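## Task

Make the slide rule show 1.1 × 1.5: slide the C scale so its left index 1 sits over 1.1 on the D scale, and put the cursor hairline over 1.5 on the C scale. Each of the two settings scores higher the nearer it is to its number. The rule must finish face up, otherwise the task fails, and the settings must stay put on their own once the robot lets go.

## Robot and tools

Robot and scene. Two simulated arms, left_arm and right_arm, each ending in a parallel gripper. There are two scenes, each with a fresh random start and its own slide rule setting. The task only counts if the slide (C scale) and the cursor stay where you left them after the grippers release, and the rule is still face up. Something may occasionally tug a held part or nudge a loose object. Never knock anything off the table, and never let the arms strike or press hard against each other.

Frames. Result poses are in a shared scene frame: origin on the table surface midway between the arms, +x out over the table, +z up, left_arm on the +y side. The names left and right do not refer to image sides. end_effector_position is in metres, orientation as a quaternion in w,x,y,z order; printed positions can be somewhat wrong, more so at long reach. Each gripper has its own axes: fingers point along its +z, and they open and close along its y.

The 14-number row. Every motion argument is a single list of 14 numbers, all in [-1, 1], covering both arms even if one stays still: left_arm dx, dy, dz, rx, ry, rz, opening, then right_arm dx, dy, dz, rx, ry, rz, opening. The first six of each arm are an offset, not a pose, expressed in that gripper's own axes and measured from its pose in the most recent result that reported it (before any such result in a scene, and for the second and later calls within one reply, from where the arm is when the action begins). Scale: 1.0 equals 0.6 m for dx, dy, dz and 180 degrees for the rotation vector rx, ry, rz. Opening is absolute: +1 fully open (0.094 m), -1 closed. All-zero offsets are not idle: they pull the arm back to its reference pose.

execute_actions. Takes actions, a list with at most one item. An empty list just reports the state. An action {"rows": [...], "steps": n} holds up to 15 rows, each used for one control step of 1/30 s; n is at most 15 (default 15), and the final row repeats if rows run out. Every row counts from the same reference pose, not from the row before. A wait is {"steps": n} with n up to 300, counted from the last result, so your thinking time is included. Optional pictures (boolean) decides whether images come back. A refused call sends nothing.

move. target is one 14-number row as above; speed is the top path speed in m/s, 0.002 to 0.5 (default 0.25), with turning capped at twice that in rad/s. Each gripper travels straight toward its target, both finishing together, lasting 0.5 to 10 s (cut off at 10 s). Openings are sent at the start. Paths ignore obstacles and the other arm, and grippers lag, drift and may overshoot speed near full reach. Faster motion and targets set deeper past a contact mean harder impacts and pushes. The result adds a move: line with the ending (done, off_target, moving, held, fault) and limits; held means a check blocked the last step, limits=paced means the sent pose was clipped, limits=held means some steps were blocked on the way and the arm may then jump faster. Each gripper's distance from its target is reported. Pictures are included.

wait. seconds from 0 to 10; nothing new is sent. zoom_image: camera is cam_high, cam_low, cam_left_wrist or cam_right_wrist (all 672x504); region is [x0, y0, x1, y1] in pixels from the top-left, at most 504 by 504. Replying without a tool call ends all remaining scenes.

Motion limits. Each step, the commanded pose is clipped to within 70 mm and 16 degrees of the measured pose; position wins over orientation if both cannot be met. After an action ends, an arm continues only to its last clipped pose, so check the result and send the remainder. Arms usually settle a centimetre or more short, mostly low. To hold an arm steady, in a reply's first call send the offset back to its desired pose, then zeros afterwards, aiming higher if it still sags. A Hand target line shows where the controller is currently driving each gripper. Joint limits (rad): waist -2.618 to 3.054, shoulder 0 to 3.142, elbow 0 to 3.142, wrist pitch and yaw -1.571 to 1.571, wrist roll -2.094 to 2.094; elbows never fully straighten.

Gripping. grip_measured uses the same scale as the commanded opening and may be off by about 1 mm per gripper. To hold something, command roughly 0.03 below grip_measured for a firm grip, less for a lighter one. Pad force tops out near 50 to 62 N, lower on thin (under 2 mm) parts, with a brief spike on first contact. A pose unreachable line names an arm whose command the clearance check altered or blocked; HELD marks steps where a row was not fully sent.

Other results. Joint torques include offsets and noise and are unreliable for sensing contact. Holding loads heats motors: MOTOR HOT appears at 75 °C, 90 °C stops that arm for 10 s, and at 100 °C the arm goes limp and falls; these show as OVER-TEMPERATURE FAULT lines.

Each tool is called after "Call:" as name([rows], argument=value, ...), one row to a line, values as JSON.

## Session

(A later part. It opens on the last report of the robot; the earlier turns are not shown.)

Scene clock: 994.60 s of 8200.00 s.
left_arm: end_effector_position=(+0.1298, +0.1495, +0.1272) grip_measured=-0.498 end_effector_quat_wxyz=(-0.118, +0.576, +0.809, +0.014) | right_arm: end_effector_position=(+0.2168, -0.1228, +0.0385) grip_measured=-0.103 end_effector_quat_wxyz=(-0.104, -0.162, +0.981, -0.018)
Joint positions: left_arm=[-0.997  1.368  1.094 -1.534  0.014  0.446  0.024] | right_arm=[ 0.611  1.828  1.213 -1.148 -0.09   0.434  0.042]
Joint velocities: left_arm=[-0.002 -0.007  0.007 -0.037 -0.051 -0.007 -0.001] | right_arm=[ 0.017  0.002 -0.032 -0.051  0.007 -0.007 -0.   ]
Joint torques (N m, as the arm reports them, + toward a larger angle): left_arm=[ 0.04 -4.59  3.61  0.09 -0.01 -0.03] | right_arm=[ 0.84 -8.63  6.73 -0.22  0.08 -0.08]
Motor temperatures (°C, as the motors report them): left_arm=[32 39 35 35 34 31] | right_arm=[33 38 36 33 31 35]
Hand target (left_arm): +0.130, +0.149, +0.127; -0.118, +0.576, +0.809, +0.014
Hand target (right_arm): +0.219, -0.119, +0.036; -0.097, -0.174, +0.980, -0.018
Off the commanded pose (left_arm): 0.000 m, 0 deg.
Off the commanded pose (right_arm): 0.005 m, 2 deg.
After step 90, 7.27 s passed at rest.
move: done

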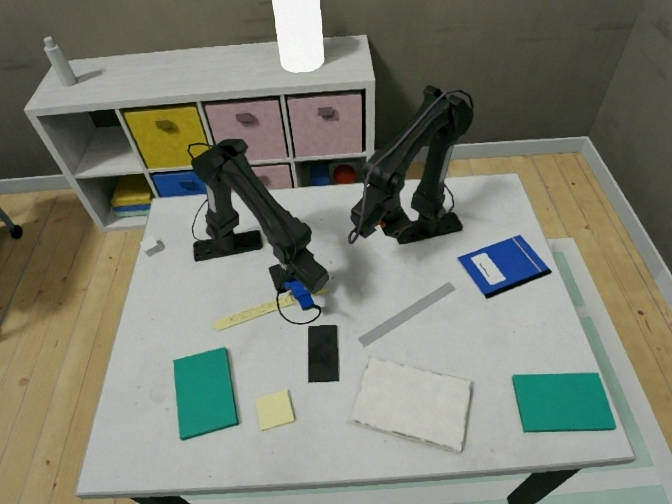

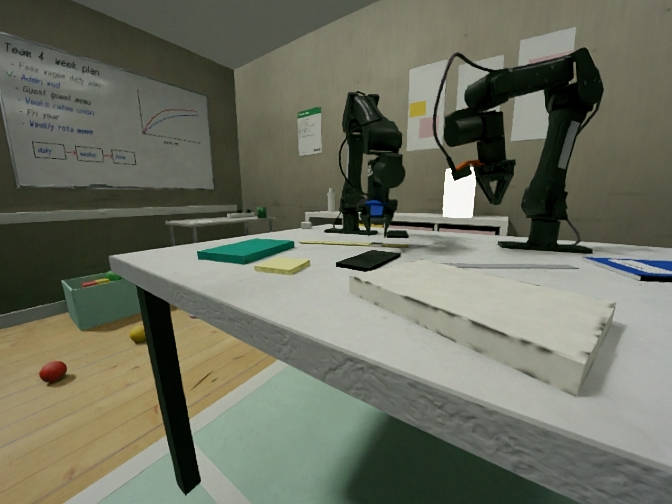

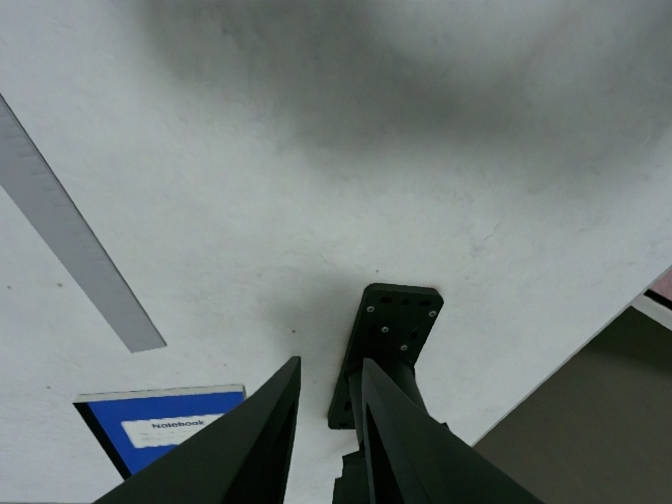

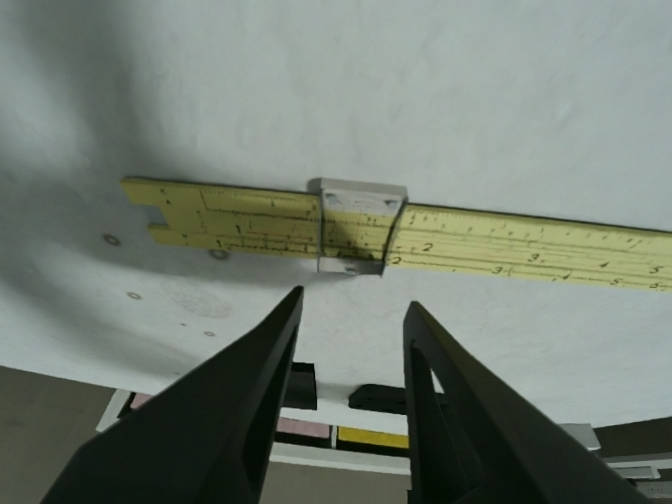

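Call:
move(target=[0,0,0,0,0,0,-0.5, -0.018,0.002,0.017,0,0,0,-0.10], speed=0.03)

Scene clock: 1002.70 s of 8200.00 s.
left_arm: end_effector_position=(+0.1298, +0.1495, +0.1272) grip_measured=-0.498 end_effector_quat_wxyz=(-0.118, +0.576, +0.809, +0.014) | right_arm: end_effector_position=(+0.2172, -0.1226, +0.0276) grip_measured=-0.103 end_effector_quat_wxyz=(-0.114, -0.163, +0.980, -0.024)
Joint positions: left_arm=[-0.997  1.368  1.094 -1.534  0.014  0.446  0.024] | right_arm=[ 0.611  1.868  1.213 -1.133 -0.089  0.431  0.042]
Joint velocities: left_arm=[ 0.002 -0.007  0.002  0.051 -0.037  0.022 -0.   ] | right_arm=[-0.012 -0.002  0.017  0.007 -0.022  0.007 -0.   ]
Joint torques (N m, as the arm reports them, + toward a larger angle): left_arm=[ 0.08 -4.56  3.61  0.06  0.01 -0.01] | right_arm=[-0.71 -8.8   7.11 -0.34 -0.02 -0.05]
Motor temperatures (°C, as the motors report them): left_arm=[32 39 35 35 34 31] | right_arm=[33 37 35 33 31 35]
Hand target (left_arm): +0.130, +0.149, +0.127; -0.118, +0.576, +0.809, +0.014
Hand target (right_arm): +0.225, -0.119, +0.026; -0.104, -0.162, +0.981, -0.018
Off the commanded pose (left_arm): 0.000 m, 0 deg.
Off the commanded pose (right_arm): 0.008 m, 1 deg.
After step 90, 4.33 s passed at rest.
move: done

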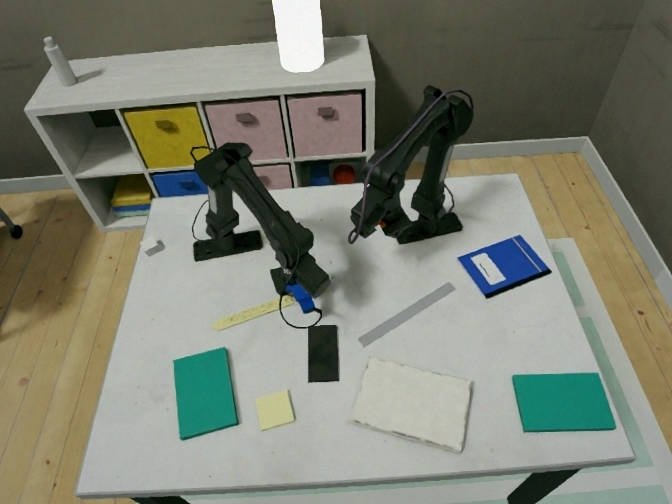

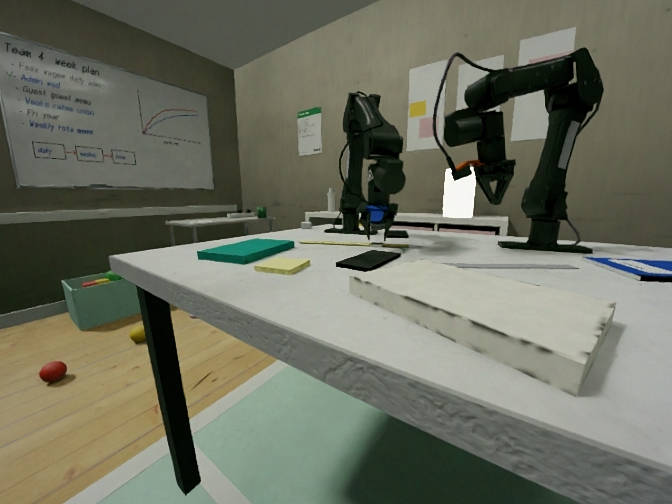

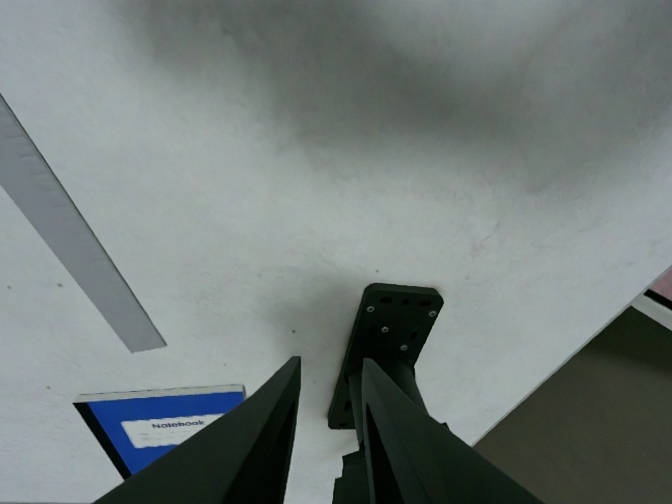

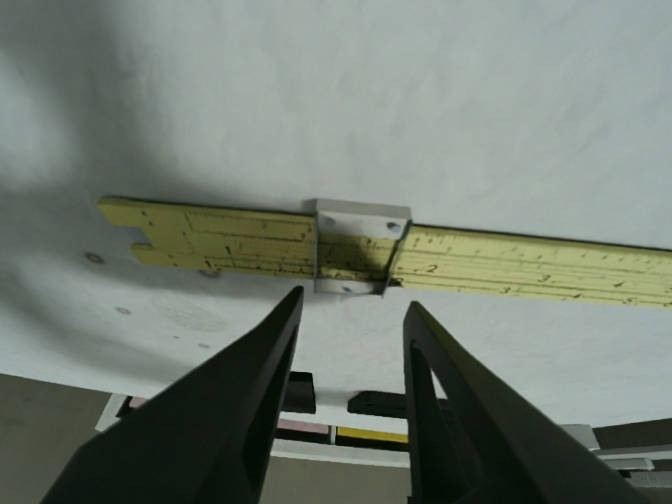

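Call:
move(target=[0,0,0,0,0,0,-0.5, -0.022,0.002,0.004,0,0,-0.02,-0.10], speed=0.03)

Scene clock: 1006.47 s of 8200.00 s.
left_arm: end_effector_position=(+0.1298, +0.1495, +0.1272) grip_measured=-0.498 end_effector_quat_wxyz=(-0.118, +0.576, +0.809, +0.014) | right_arm: end_effector_position=(+0.2199, -0.1213, +0.0221) grip_measured=-0.103 end_effector_quat_wxyz=(-0.122, -0.192, +0.973, -0.025)
Joint positions: left_arm=[-0.997  1.368  1.094 -1.534  0.014  0.446  0.024] | right_arm=[ 0.607  1.901  1.231 -1.133 -0.09   0.366  0.042]
Joint velocities: left_arm=[ 0.002 -0.002  0.007 -0.022  0.007  0.007 -0.   ] | right_arm=[-0.002 -0.007 -0.022 -0.022 -0.022  0.007 -0.   ]
Joint torques (N m, as the arm reports them, + toward a larger angle): left_arm=[ 0.07 -4.58  3.62  0.08  0.01 -0.04] | right_arm=[-0.92 -8.26  8.63 -0.46  0.02 -0.05]
Motor temperatures (°C, as the motors report them): left_arm=[32 38 35 35 34 31] | right_arm=[33 37 35 33 31 35]
Hand target (left_arm): +0.130, +0.149, +0.127; -0.118, +0.576, +0.809, +0.014
Hand target (right_arm): +0.228, -0.118, +0.022; -0.115, -0.194, +0.974, -0.021
Off the commanded pose (left_arm): 0.000 m, 0 deg.
Off the commanded pose (right_arm): 0.009 m, 1 deg.
move: done

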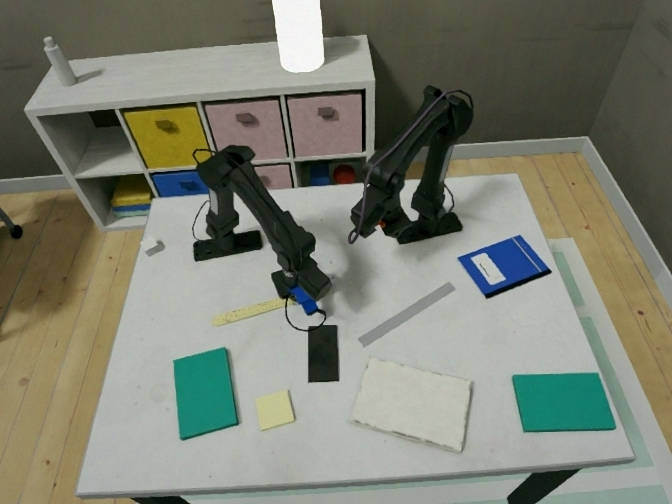

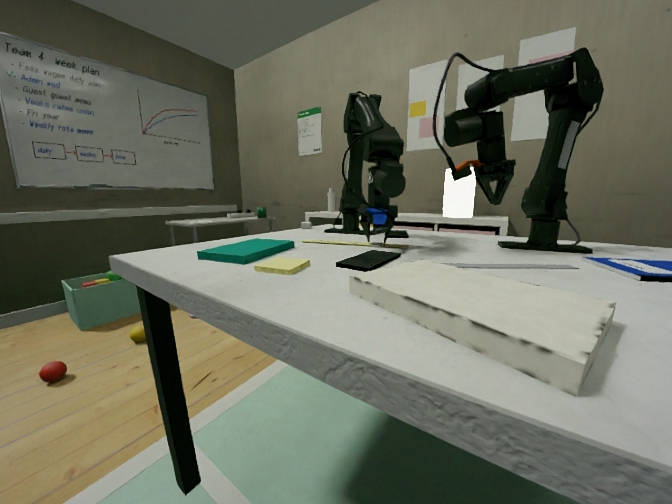

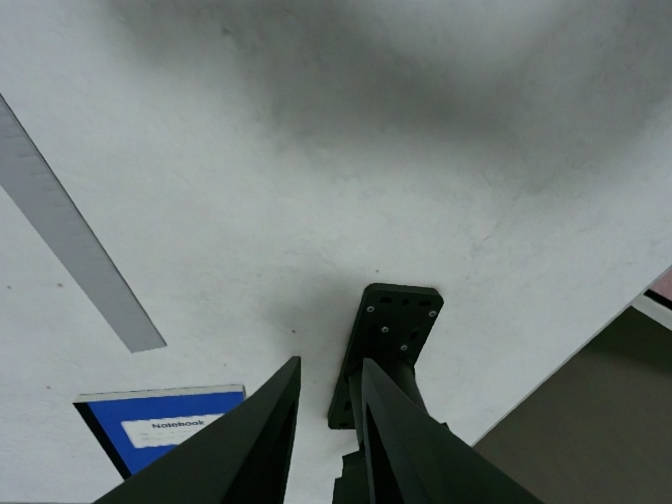

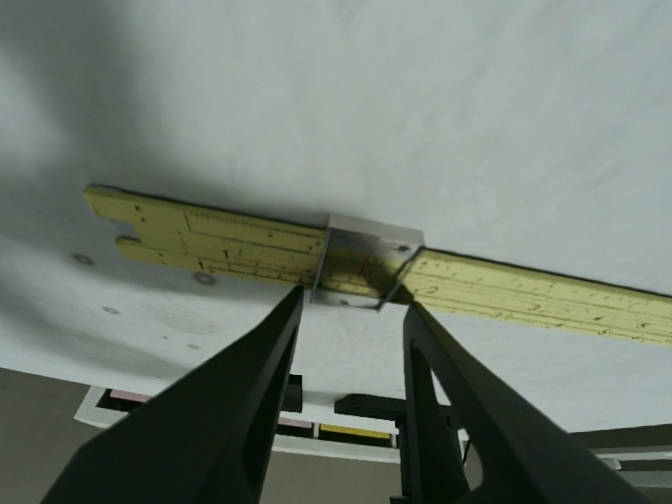

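Call:
zoom_image(camera="cam_right_wrist", region=[270,200,450,330])

Region (270, 200, 450, 330) of cam_right_wrist's 672x504 image, scaled by 2.800, with more detail than that image has.

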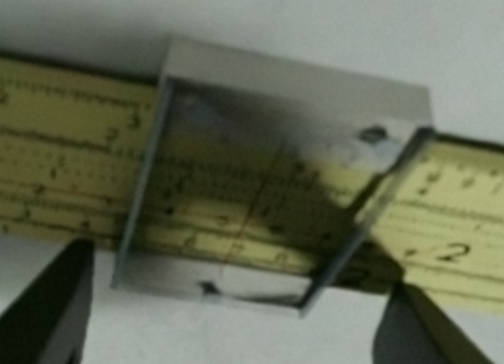

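Call:
move(target=[0,0,0,0,0,0,-0.5, -0.02,0,-0.03,0,0,0,-0.10], speed=0.03)

Call:
zoom_image(camera="cam_right_wrist", region=[240,180,460,330])

Scene clock: 1012.77 s of 8200.00 s.
left_arm: end_effector_position=(+0.1298, +0.1495, +0.1272) grip_measured=-0.498 end_effector_quat_wxyz=(-0.118, +0.576, +0.809, +0.014) | right_arm: end_effector_position=(+0.2303, -0.1150, +0.0325) grip_measured=-0.103 end_effector_quat_wxyz=(-0.121, -0.191, +0.974, -0.023)
Joint positions: left_arm=[-0.997  1.368  1.094 -1.534  0.014  0.446  0.024] | right_arm=[ 0.598  1.924  1.308 -1.185 -0.09   0.359  0.042]
Joint velocities: left_arm=[ 0.012  0.002 -0.007 -0.007  0.007  0.007 -0.001] | right_arm=[-0.022  0.007  0.002  0.022  0.125 -0.022  0.   ]
Joint torques (N m, as the arm reports them, + toward a larger angle): left_arm=[ 0.07 -4.44  3.58  0.11  0.04 -0.01] | right_arm=[-0.47 -9.53  9.01 -0.72  0.01 -0.16]
Motor temperatures (°C, as the motors report them): left_arm=[32 38 35 35 34 31] | right_arm=[33 37 36 33 31 35]
Hand target (left_arm): +0.130, +0.149, +0.127; -0.118, +0.576, +0.809, +0.014
Hand target (right_arm): +0.235, -0.115, +0.036; -0.122, -0.192, +0.973, -0.024
Off the commanded pose (left_arm): 0.000 m, 0 deg.
Off the commanded pose (right_arm): 0.006 m, 0 deg.
After step 90, 2.33 s passed at rest.
move: done

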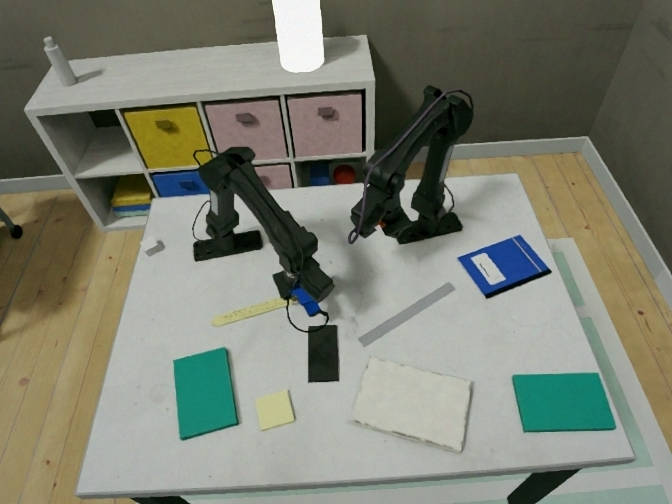

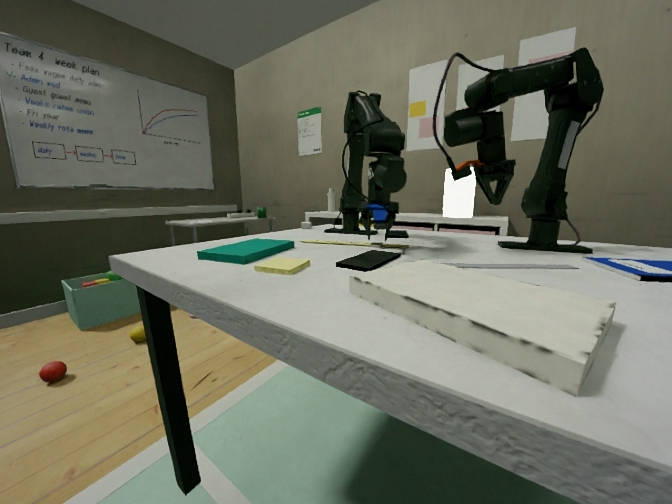

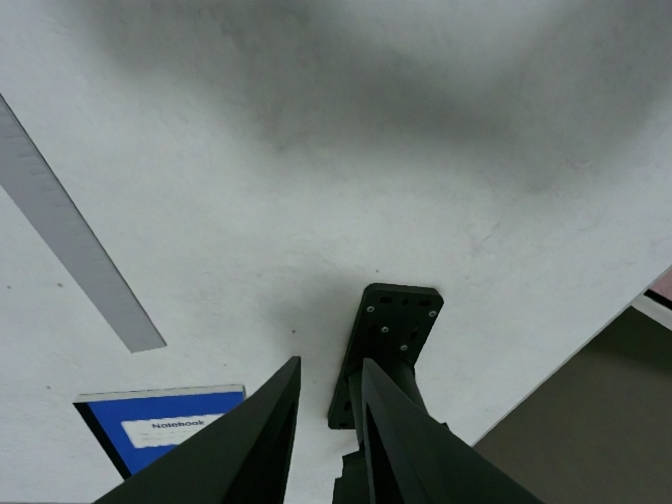

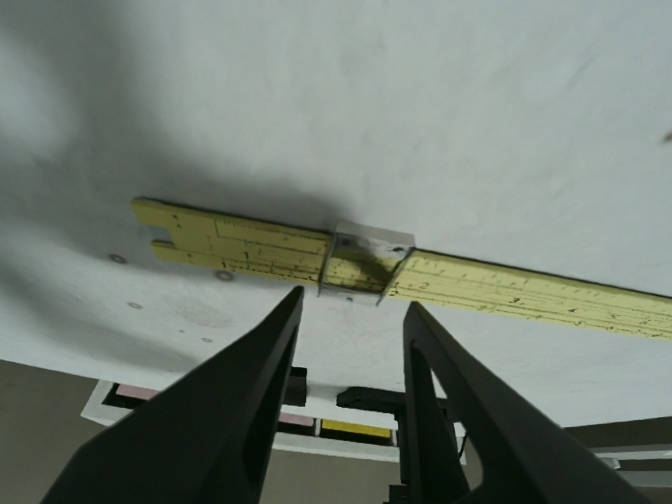

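Region (240, 180, 460, 330) of cam_right_wrist's 672x504 image, scaled by 2.291, with more detail than that image has; it fills the top 344 rows of this view, and the rest is white.

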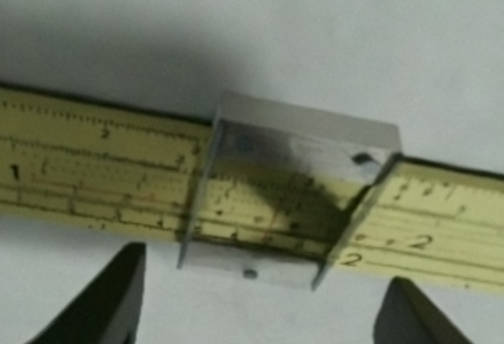

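Call:
move(target=[0,0,0,0,0,0,-0.5, 0,-0.004,0.016,0.008,0,0,-0.03], speed=0.03)

Call:
zoom_image(camera="cam_right_wrist", region=[240,200,460,350])

Scene clock: 1017.90 s of 8200.00 s.
left_arm: end_effector_position=(+0.1298, +0.1495, +0.1272) grip_measured=-0.498 end_effector_quat_wxyz=(-0.118, +0.576, +0.809, +0.014) | right_arm: end_effector_position=(+0.2325, -0.1157, +0.0319) grip_measured=-0.033 end_effector_quat_wxyz=(-0.116, -0.192, +0.974, -0.026)
Joint positions: left_arm=[-0.997  1.368  1.094 -1.534  0.014  0.446  0.024] | right_arm=[ 0.598  1.925  1.308 -1.18  -0.079  0.358  0.045]
Joint velocities: left_arm=[-0.017 -0.012 -0.007 -0.022 -0.007 -0.037  0.001] | right_arm=[ 0.012 -0.002  0.007 -0.007 -0.037 -0.007 -0.   ]
Joint torques (N m, as the arm reports them, + toward a larger angle): left_arm=[ 0.03 -4.54  3.6   0.08  0.04 -0.04] | right_arm=[ 0.81 -9.18  4.13 -0.36  0.03  0.01]
Motor temperatures (°C, as the motors report them): left_arm=[32 38 35 35 34 31] | right_arm=[33 37 36 33 31 35]
Hand target (left_arm): +0.130, +0.149, +0.127; -0.118, +0.576, +0.809, +0.014
Hand target (right_arm): +0.229, -0.118, +0.023; -0.119, -0.193, +0.973, -0.035
Off the commanded pose (left_arm): 0.000 m, 0 deg.
Off the commanded pose (right_arm): 0.010 m, 1 deg.
After step 90, 1.43 s passed at rest.
move: done

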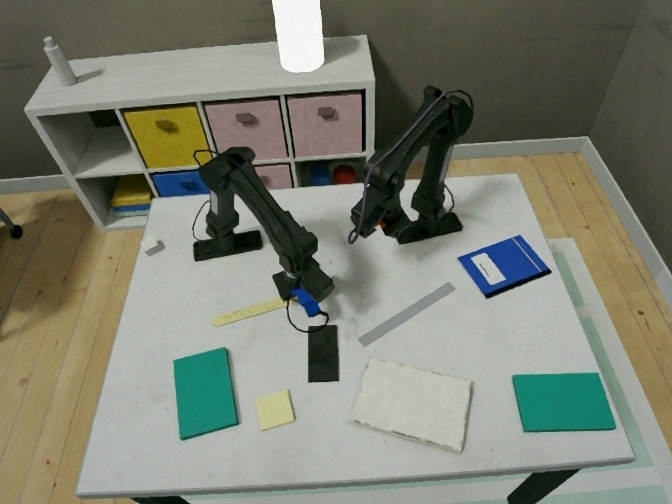

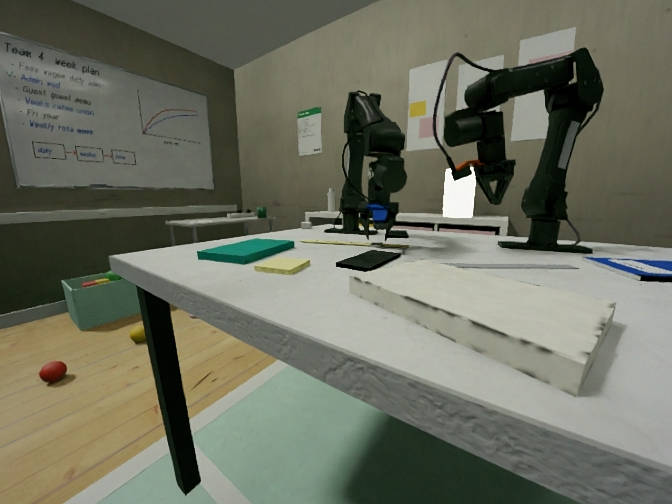

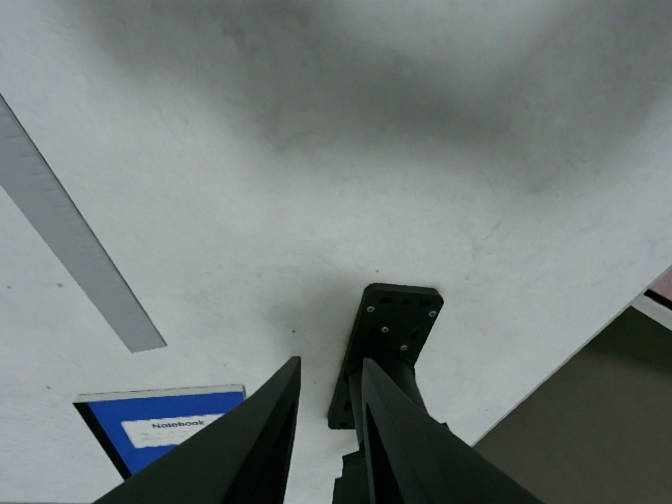

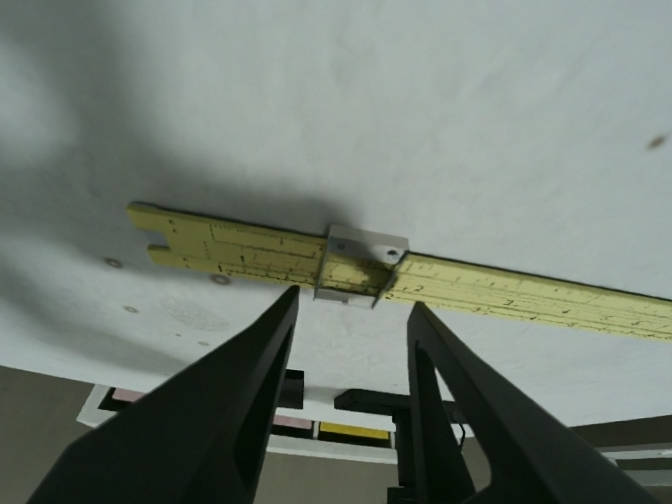

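Region (240, 200, 460, 350) of cam_right_wrist's 672x504 image, scaled by 2.291, with more detail than that image has; it fills the top 344 rows of this view, and the rest is white.

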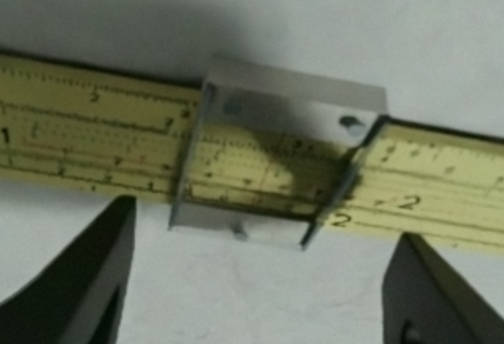

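Descending fully now.

Call:
move(target=[0,0,0,0,0,0,-0.5, 0.003,-0.002,0.026,0.006,0,0,-0.03], speed=0.025)

Call:
zoom_image(camera="cam_right_wrist", region=[240,200,460,350])

Scene clock: 1020.27 s of 8200.00 s.
left_arm: end_effector_position=(+0.1298, +0.1495, +0.1272) grip_measured=-0.498 end_effector_quat_wxyz=(-0.118, +0.576, +0.809, +0.014) | right_arm: end_effector_position=(+0.2293, -0.1199, +0.0238) grip_measured=-0.033 end_effector_quat_wxyz=(-0.118, -0.192, +0.974, -0.031)
Joint positions: left_arm=[-0.997  1.368  1.094 -1.534  0.014  0.446  0.024] | right_arm=[ 0.598  1.925  1.271 -1.15  -0.073  0.359  0.045]
Joint velocities: left_arm=[-0.027 -0.007 -0.012  0.037  0.037  0.037 -0.001] | right_arm=[-0.012  0.012  0.022 -0.022 -0.007  0.037  0.   ]
Joint torques (N m, as the arm reports them, + toward a larger angle): left_arm=[-0.03 -4.51  3.7   0.07  0.01 -0.02] | right_arm=[ 1.12 -9.09  4.81 -0.32  0.02  0.08]
Motor temperatures (°C, as the motors report them): left_arm=[32 38 35 35 34 31] | right_arm=[33 38 36 33 31 35]
Hand target (left_arm): +0.130, +0.149, +0.127; -0.118, +0.576, +0.809, +0.014
Hand target (right_arm): +0.228, -0.119, +0.017; -0.115, -0.194, +0.974, -0.036
Off the commanded pose (left_arm): 0.000 m, 0 deg.
Off the commanded pose (right_arm): 0.007 m, 1 deg.
move: done

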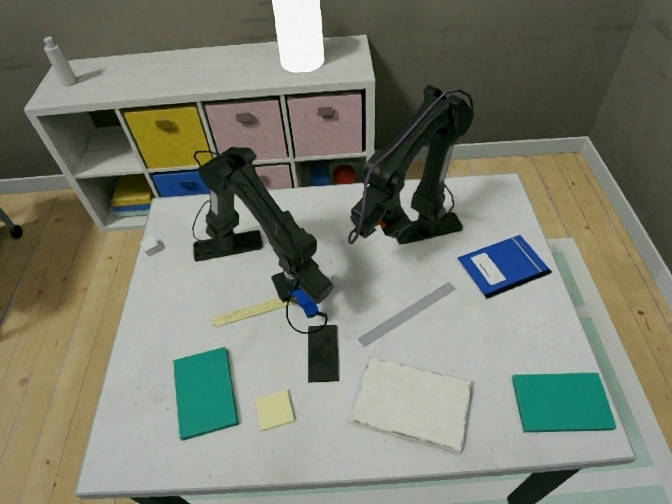

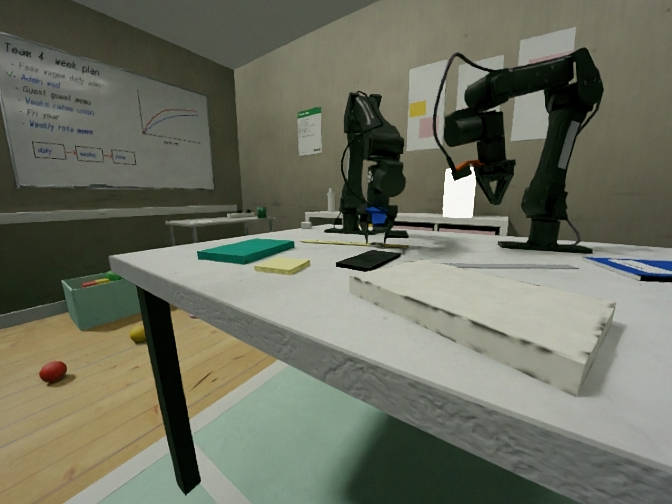

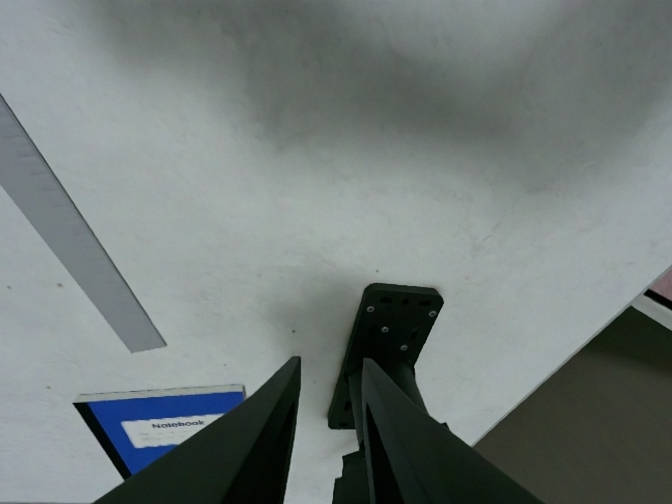

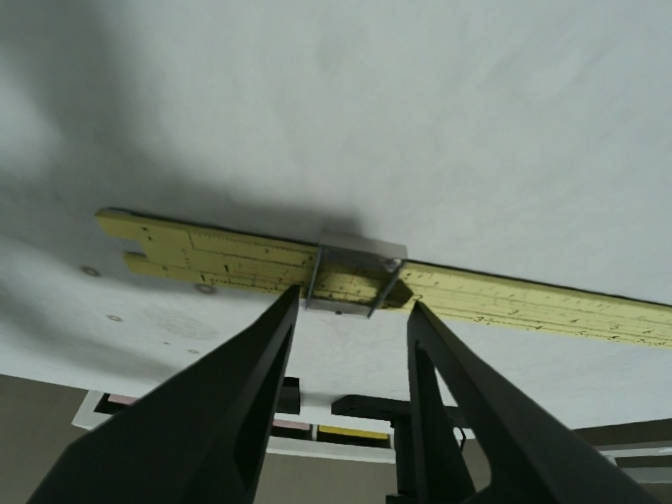

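Region (240, 200, 460, 350) of cam_right_wrist's 672x504 image, scaled by 2.291, with more detail than that image has; it fills the top 344 rows of this view, and the rest is white.

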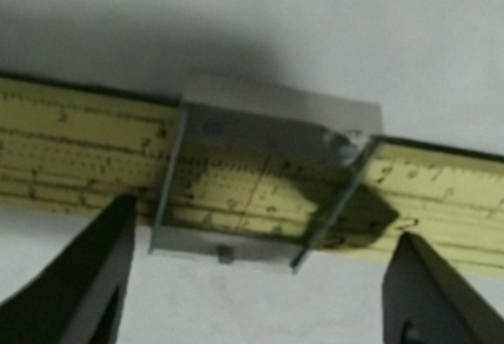

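Call:
move(target=[0,0,0,0,0,0,-0.5, -0.004,0.018,-0.004,0,0,0,-0.05], speed=0.025)

Call:
zoom_image(camera="cam_right_wrist", region=[240,200,460,350])

Scene clock: 1024.27 s of 8200.00 s.
left_arm: end_effector_position=(+0.1298, +0.1495, +0.1272) grip_measured=-0.498 end_effector_quat_wxyz=(-0.118, +0.576, +0.809, +0.014) | right_arm: end_effector_position=(+0.2268, -0.1150, +0.0228) grip_measured=-0.047 end_effector_quat_wxyz=(-0.118, -0.194, +0.973, -0.033)
Joint positions: left_arm=[-0.997  1.368  1.094 -1.534  0.014  0.446  0.024] | right_arm=[ 0.616  1.934  1.28  -1.151 -0.074  0.373  0.045]
Joint velocities: left_arm=[ 0.007 -0.002  0.002  0.051 -0.051 -0.066  0.   ] | right_arm=[-0.012 -0.007 -0.012 -0.022  0.022  0.051 -0.001]
Joint torques (N m, as the arm reports them, + toward a larger angle): left_arm=[ 0.03 -4.61  3.64  0.1   0.03 -0.01] | right_arm=[ 0.75 -8.99  8.73 -0.64 -0.04  0.09]
Motor temperatures (°C, as the motors report them): left_arm=[32 38 35 35 34 31] | right_arm=[33 38 35 33 31 35]
Hand target (left_arm): +0.130, +0.149, +0.127; -0.118, +0.576, +0.809, +0.014
Hand target (right_arm): +0.228, -0.109, +0.025; -0.118, -0.193, +0.974, -0.030
Off the commanded pose (left_arm): 0.000 m, 0 deg.
Off the commanded pose (right_arm): 0.007 m, 0 deg.
After step 90, 0.27 s passed at rest.
move: done

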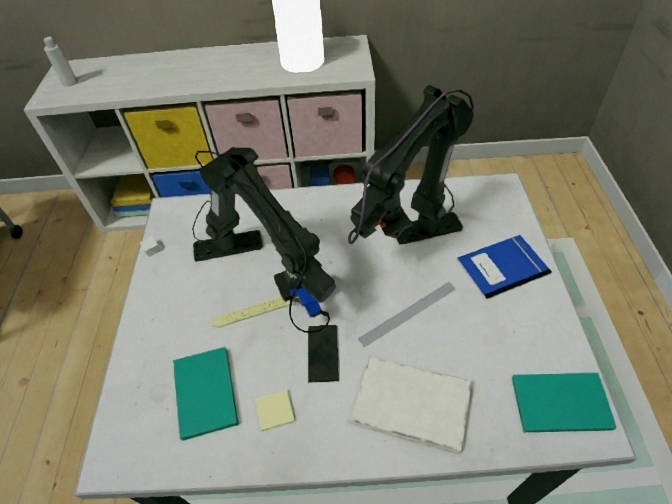

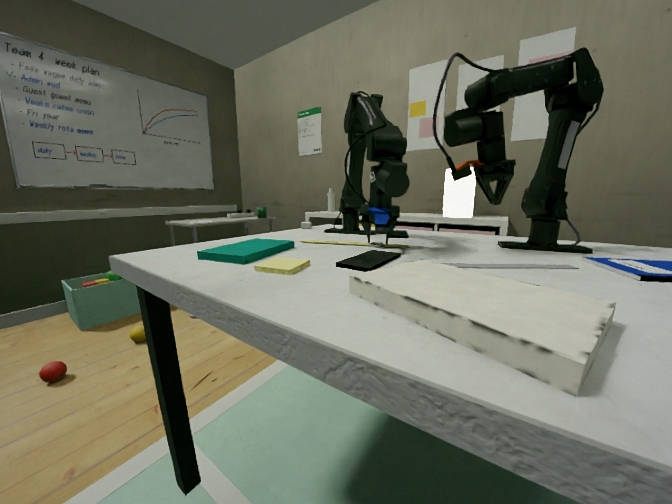

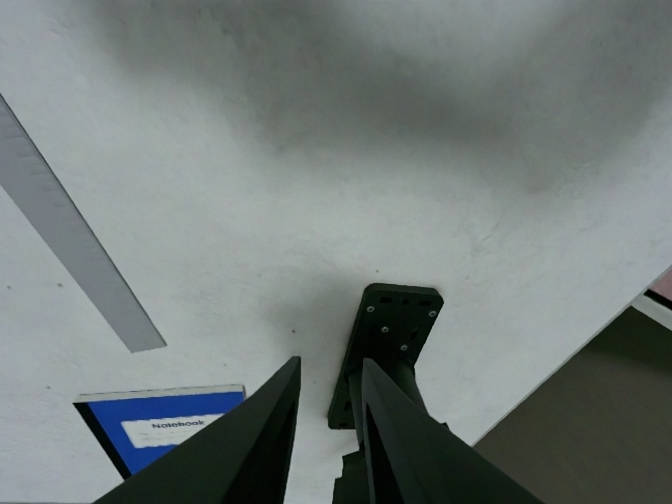

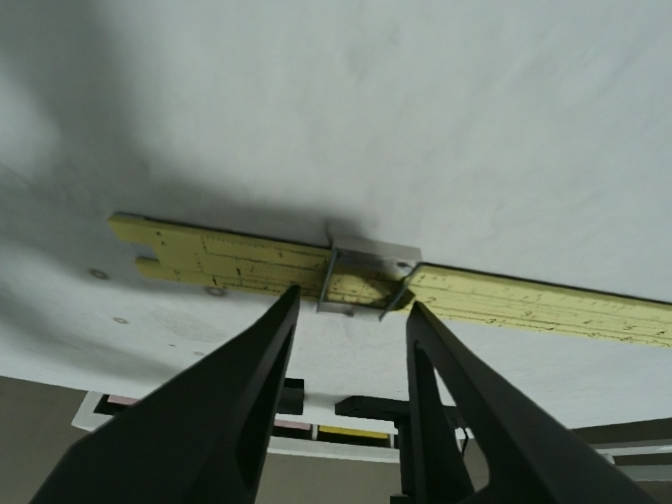

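Region (240, 200, 460, 350) of cam_right_wrist's 672x504 image, scaled by 2.291, with more detail than that image has; it fills the top 344 rows of this view, and the rest is white.

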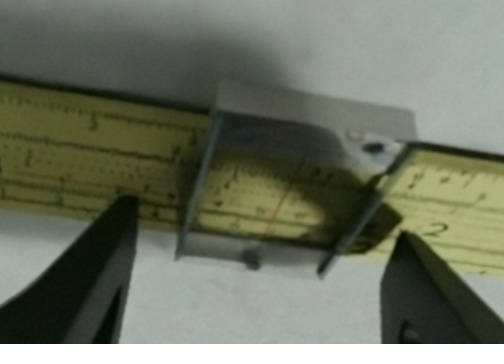

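Call:
move(target=[0,0,0,0,0,0,-0.5, 0,0.003,0.025,0.012,0,0,-0.05], speed=0.02)

Call:
zoom_image(camera="cam_right_wrist", region=[240,200,460,350])

Scene clock: 1028.40 s of 8200.00 s.
left_arm: end_effector_position=(+0.1298, +0.1495, +0.1272) grip_measured=-0.498 end_effector_quat_wxyz=(-0.118, +0.576, +0.809, +0.014) | right_arm: end_effector_position=(+0.2262, -0.1147, +0.0226) grip_measured=-0.047 end_effector_quat_wxyz=(-0.112, -0.196, +0.973, -0.043)
Joint positions: left_arm=[-0.997  1.368  1.094 -1.534  0.014  0.446  0.024] | right_arm=[ 0.631  1.934  1.28  -1.151 -0.054  0.386  0.045]
Joint velocities: left_arm=[-0.017 -0.002  0.002 -0.007 -0.037 -0.051  0.   ] | right_arm=[ 0.007 -0.007 -0.012 -0.066 -0.007  0.022  0.001]
Joint torques (N m, as the arm reports them, + toward a larger angle): left_arm=[ 0.02 -4.64  3.67  0.08  0.03 -0.02] | right_arm=[ 1.34 -8.01  3.7  -0.13  0.09  0.07]
Motor temperatures (°C, as the motors report them): left_arm=[32 38 35 35 34 31] | right_arm=[33 38 36 33 31 35]
Hand target (left_arm): +0.130, +0.149, +0.127; -0.118, +0.576, +0.809, +0.014
Hand target (right_arm): +0.223, -0.116, +0.009; -0.115, -0.196, +0.972, -0.051
Off the commanded pose (left_arm): 0.000 m, 0 deg.
Off the commanded pose (right_arm): 0.015 m, 1 deg.
move: off_target (right_arm)

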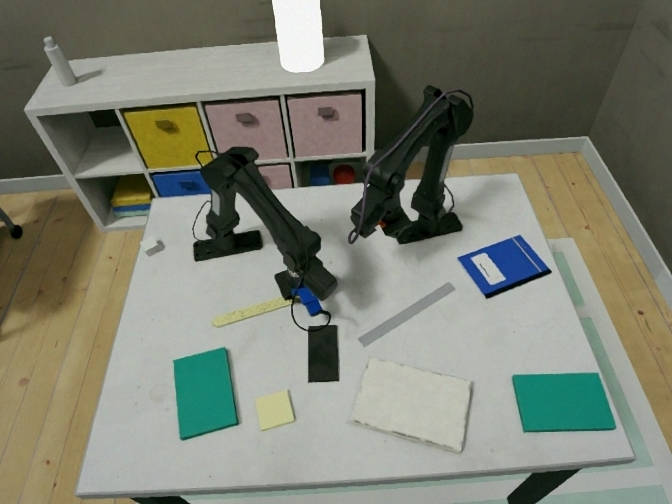

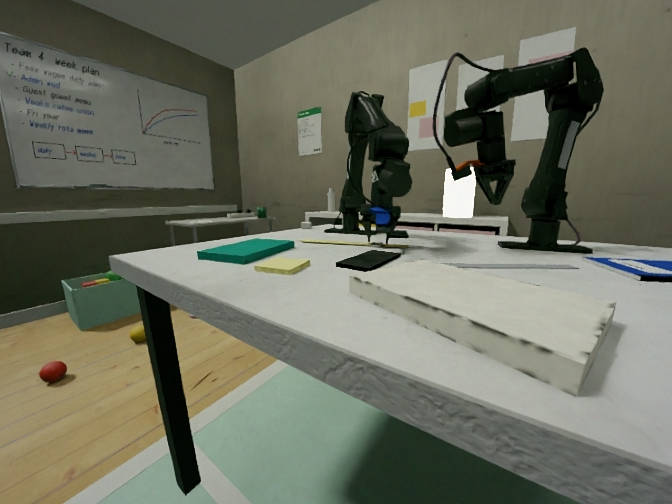

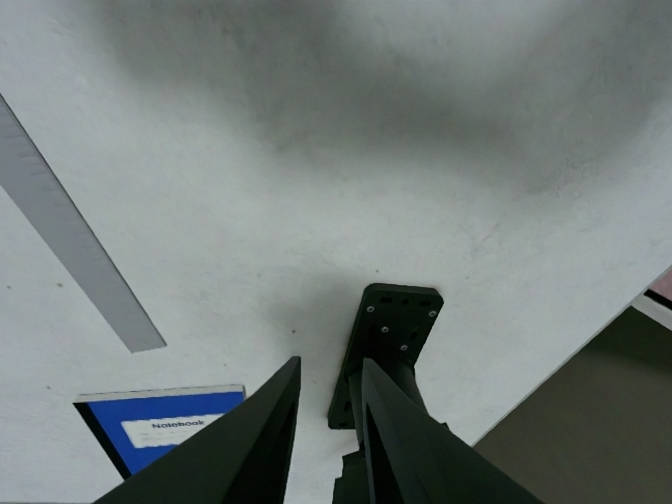

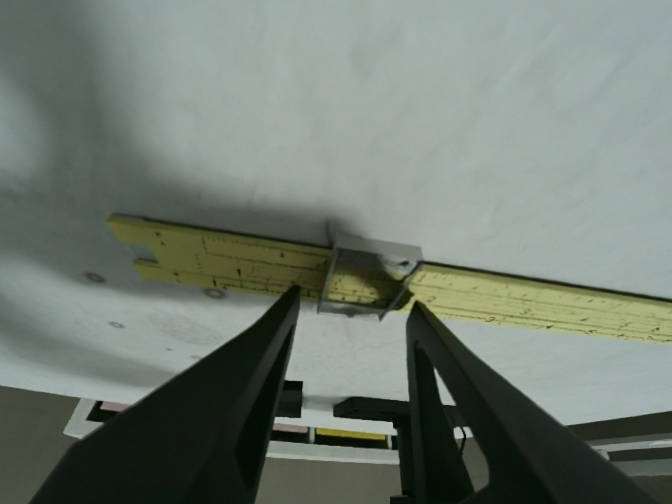

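Region (240, 200, 460, 350) of cam_right_wrist's 672x504 image, scaled by 2.291, with more detail than that image has; it fills the top 344 rows of this view, and the rest is white.

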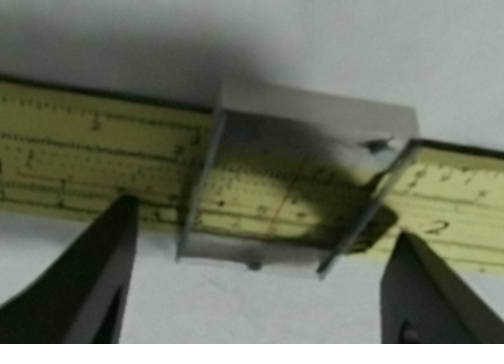

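Call:
execute_actions([
  {"rows":[[0,0,0,0,0,0,-0.5,0,0,0.024,0.006,0,0,-0.14]],"steps":15},
])

Call:
zoom_image(camera="cam_right_wrist", region=[290,220,440,340])

Scene clock: 1030.93 s of 8200.00 s.
left_arm: end_effector_position=(+0.1298, +0.1495, +0.1272) grip_measured=-0.498 end_effector_quat_wxyz=(-0.118, +0.576, +0.809, +0.014) | right_arm: end_effector_position=(+0.2258, -0.1135, +0.0219) grip_measured=-0.137 end_effector_quat_wxyz=(-0.112, -0.197, +0.973, -0.040)
Joint positions: left_arm=[-0.997  1.368  1.094 -1.534  0.014  0.446  0.024] | right_arm=[ 0.633  1.934  1.278 -1.146 -0.057  0.387  0.041]
Joint velocities: left_arm=[ 0.007  0.012 -0.027 -0.066  0.066 -0.007 -0.001] | right_arm=[-0.012 -0.002 -0.007 -0.022 -0.007 -0.051  0.   ]
Joint torques (N m, as the arm reports them, + toward a larger angle): left_arm=[ 0.09 -4.51  3.81  0.08  0.01 -0.02] | right_arm=[ 0.93 -8.73  2.8  -0.15  0.16  0.06]
Motor temperatures (°C, as the motors report them): left_arm=[32 38 35 35 34 31] | right_arm=[33 37 35 33 31 35]
Hand target (left_arm): +0.130, +0.149, +0.127; -0.118, +0.576, +0.809, +0.014
Hand target (right_arm): +0.223, -0.117, +0.009; -0.111, -0.197, +0.973, -0.052
Off the commanded pose (left_arm): 0.000 m, 0 deg.
Off the commanded pose (right_arm): 0.014 m, 1 deg.
Steps of this call (steps 1 to 61: nothing new was sent; steps 62 to 76: all 15 steps of this action). Readings (end_effector_position):
62: left_arm (+0.1298, +0.1495, +0.1272) | right_arm (+0.2261, -0.1145, +0.0222)
63: left_arm (+0.1298, +0.1495, +0.1272) | right_arm (+0.2258, -0.1138, +0.0220)
65: left_arm (+0.1298, +0.1495, +0.1272) | right_arm (+0.2258, -0.1135, +0.0219)
69: left_arm (+0.1298, +0.1495, +0.1272) | right_arm (+0.2258, -0.1135, +0.0219)
76: the state above

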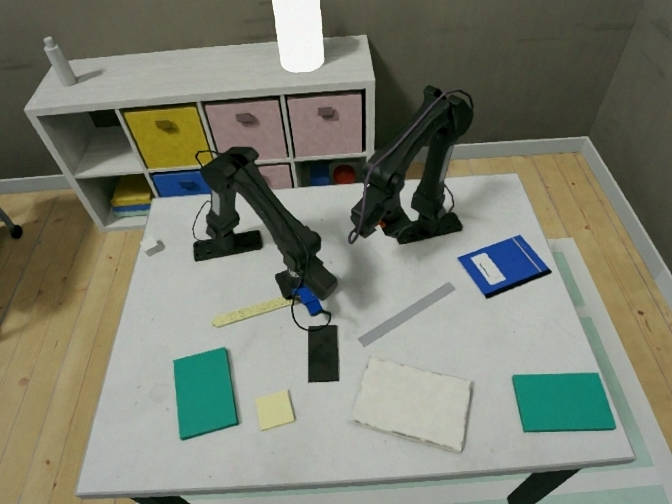

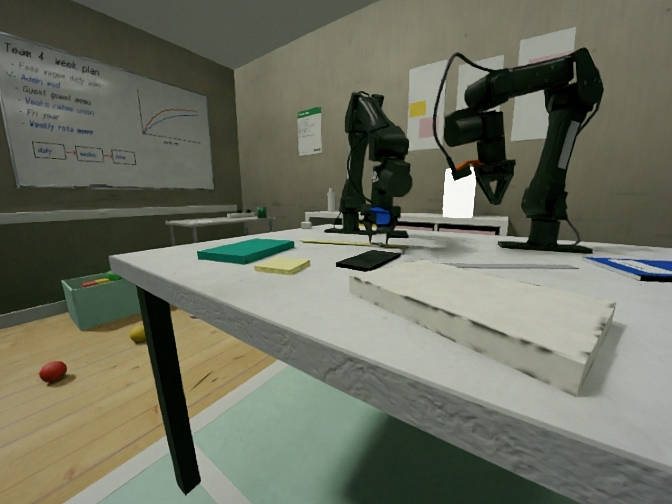

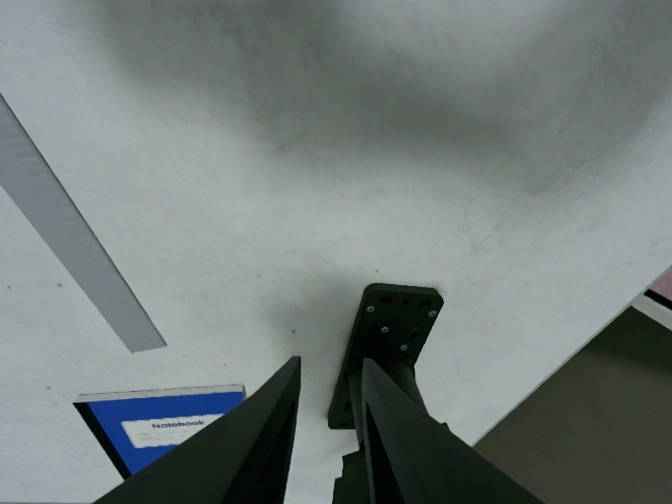

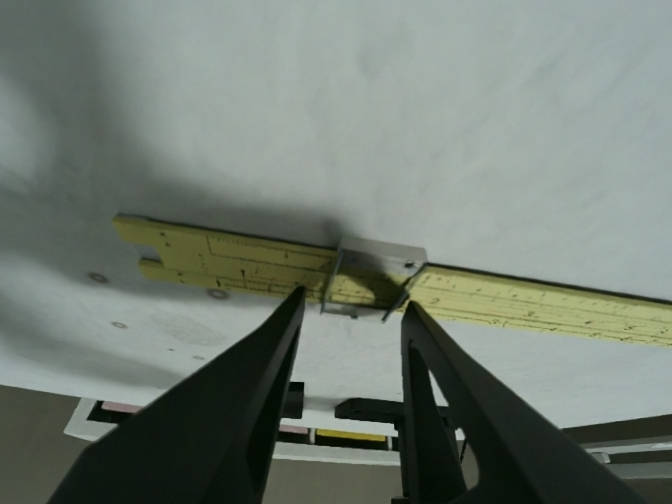

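Region (290, 220, 440, 340) of cam_right_wrist's 672x504 image, scaled by 3.360, with more detail than that image has; it fills the top 403 rows of this view, and the rest is white.

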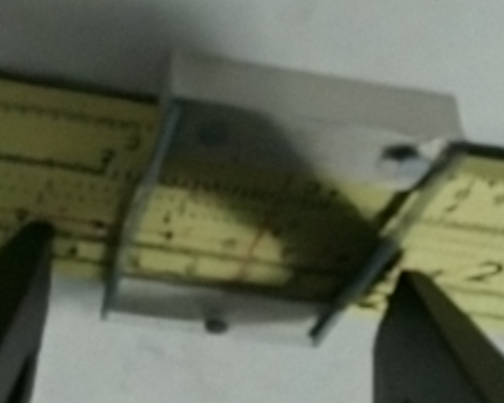

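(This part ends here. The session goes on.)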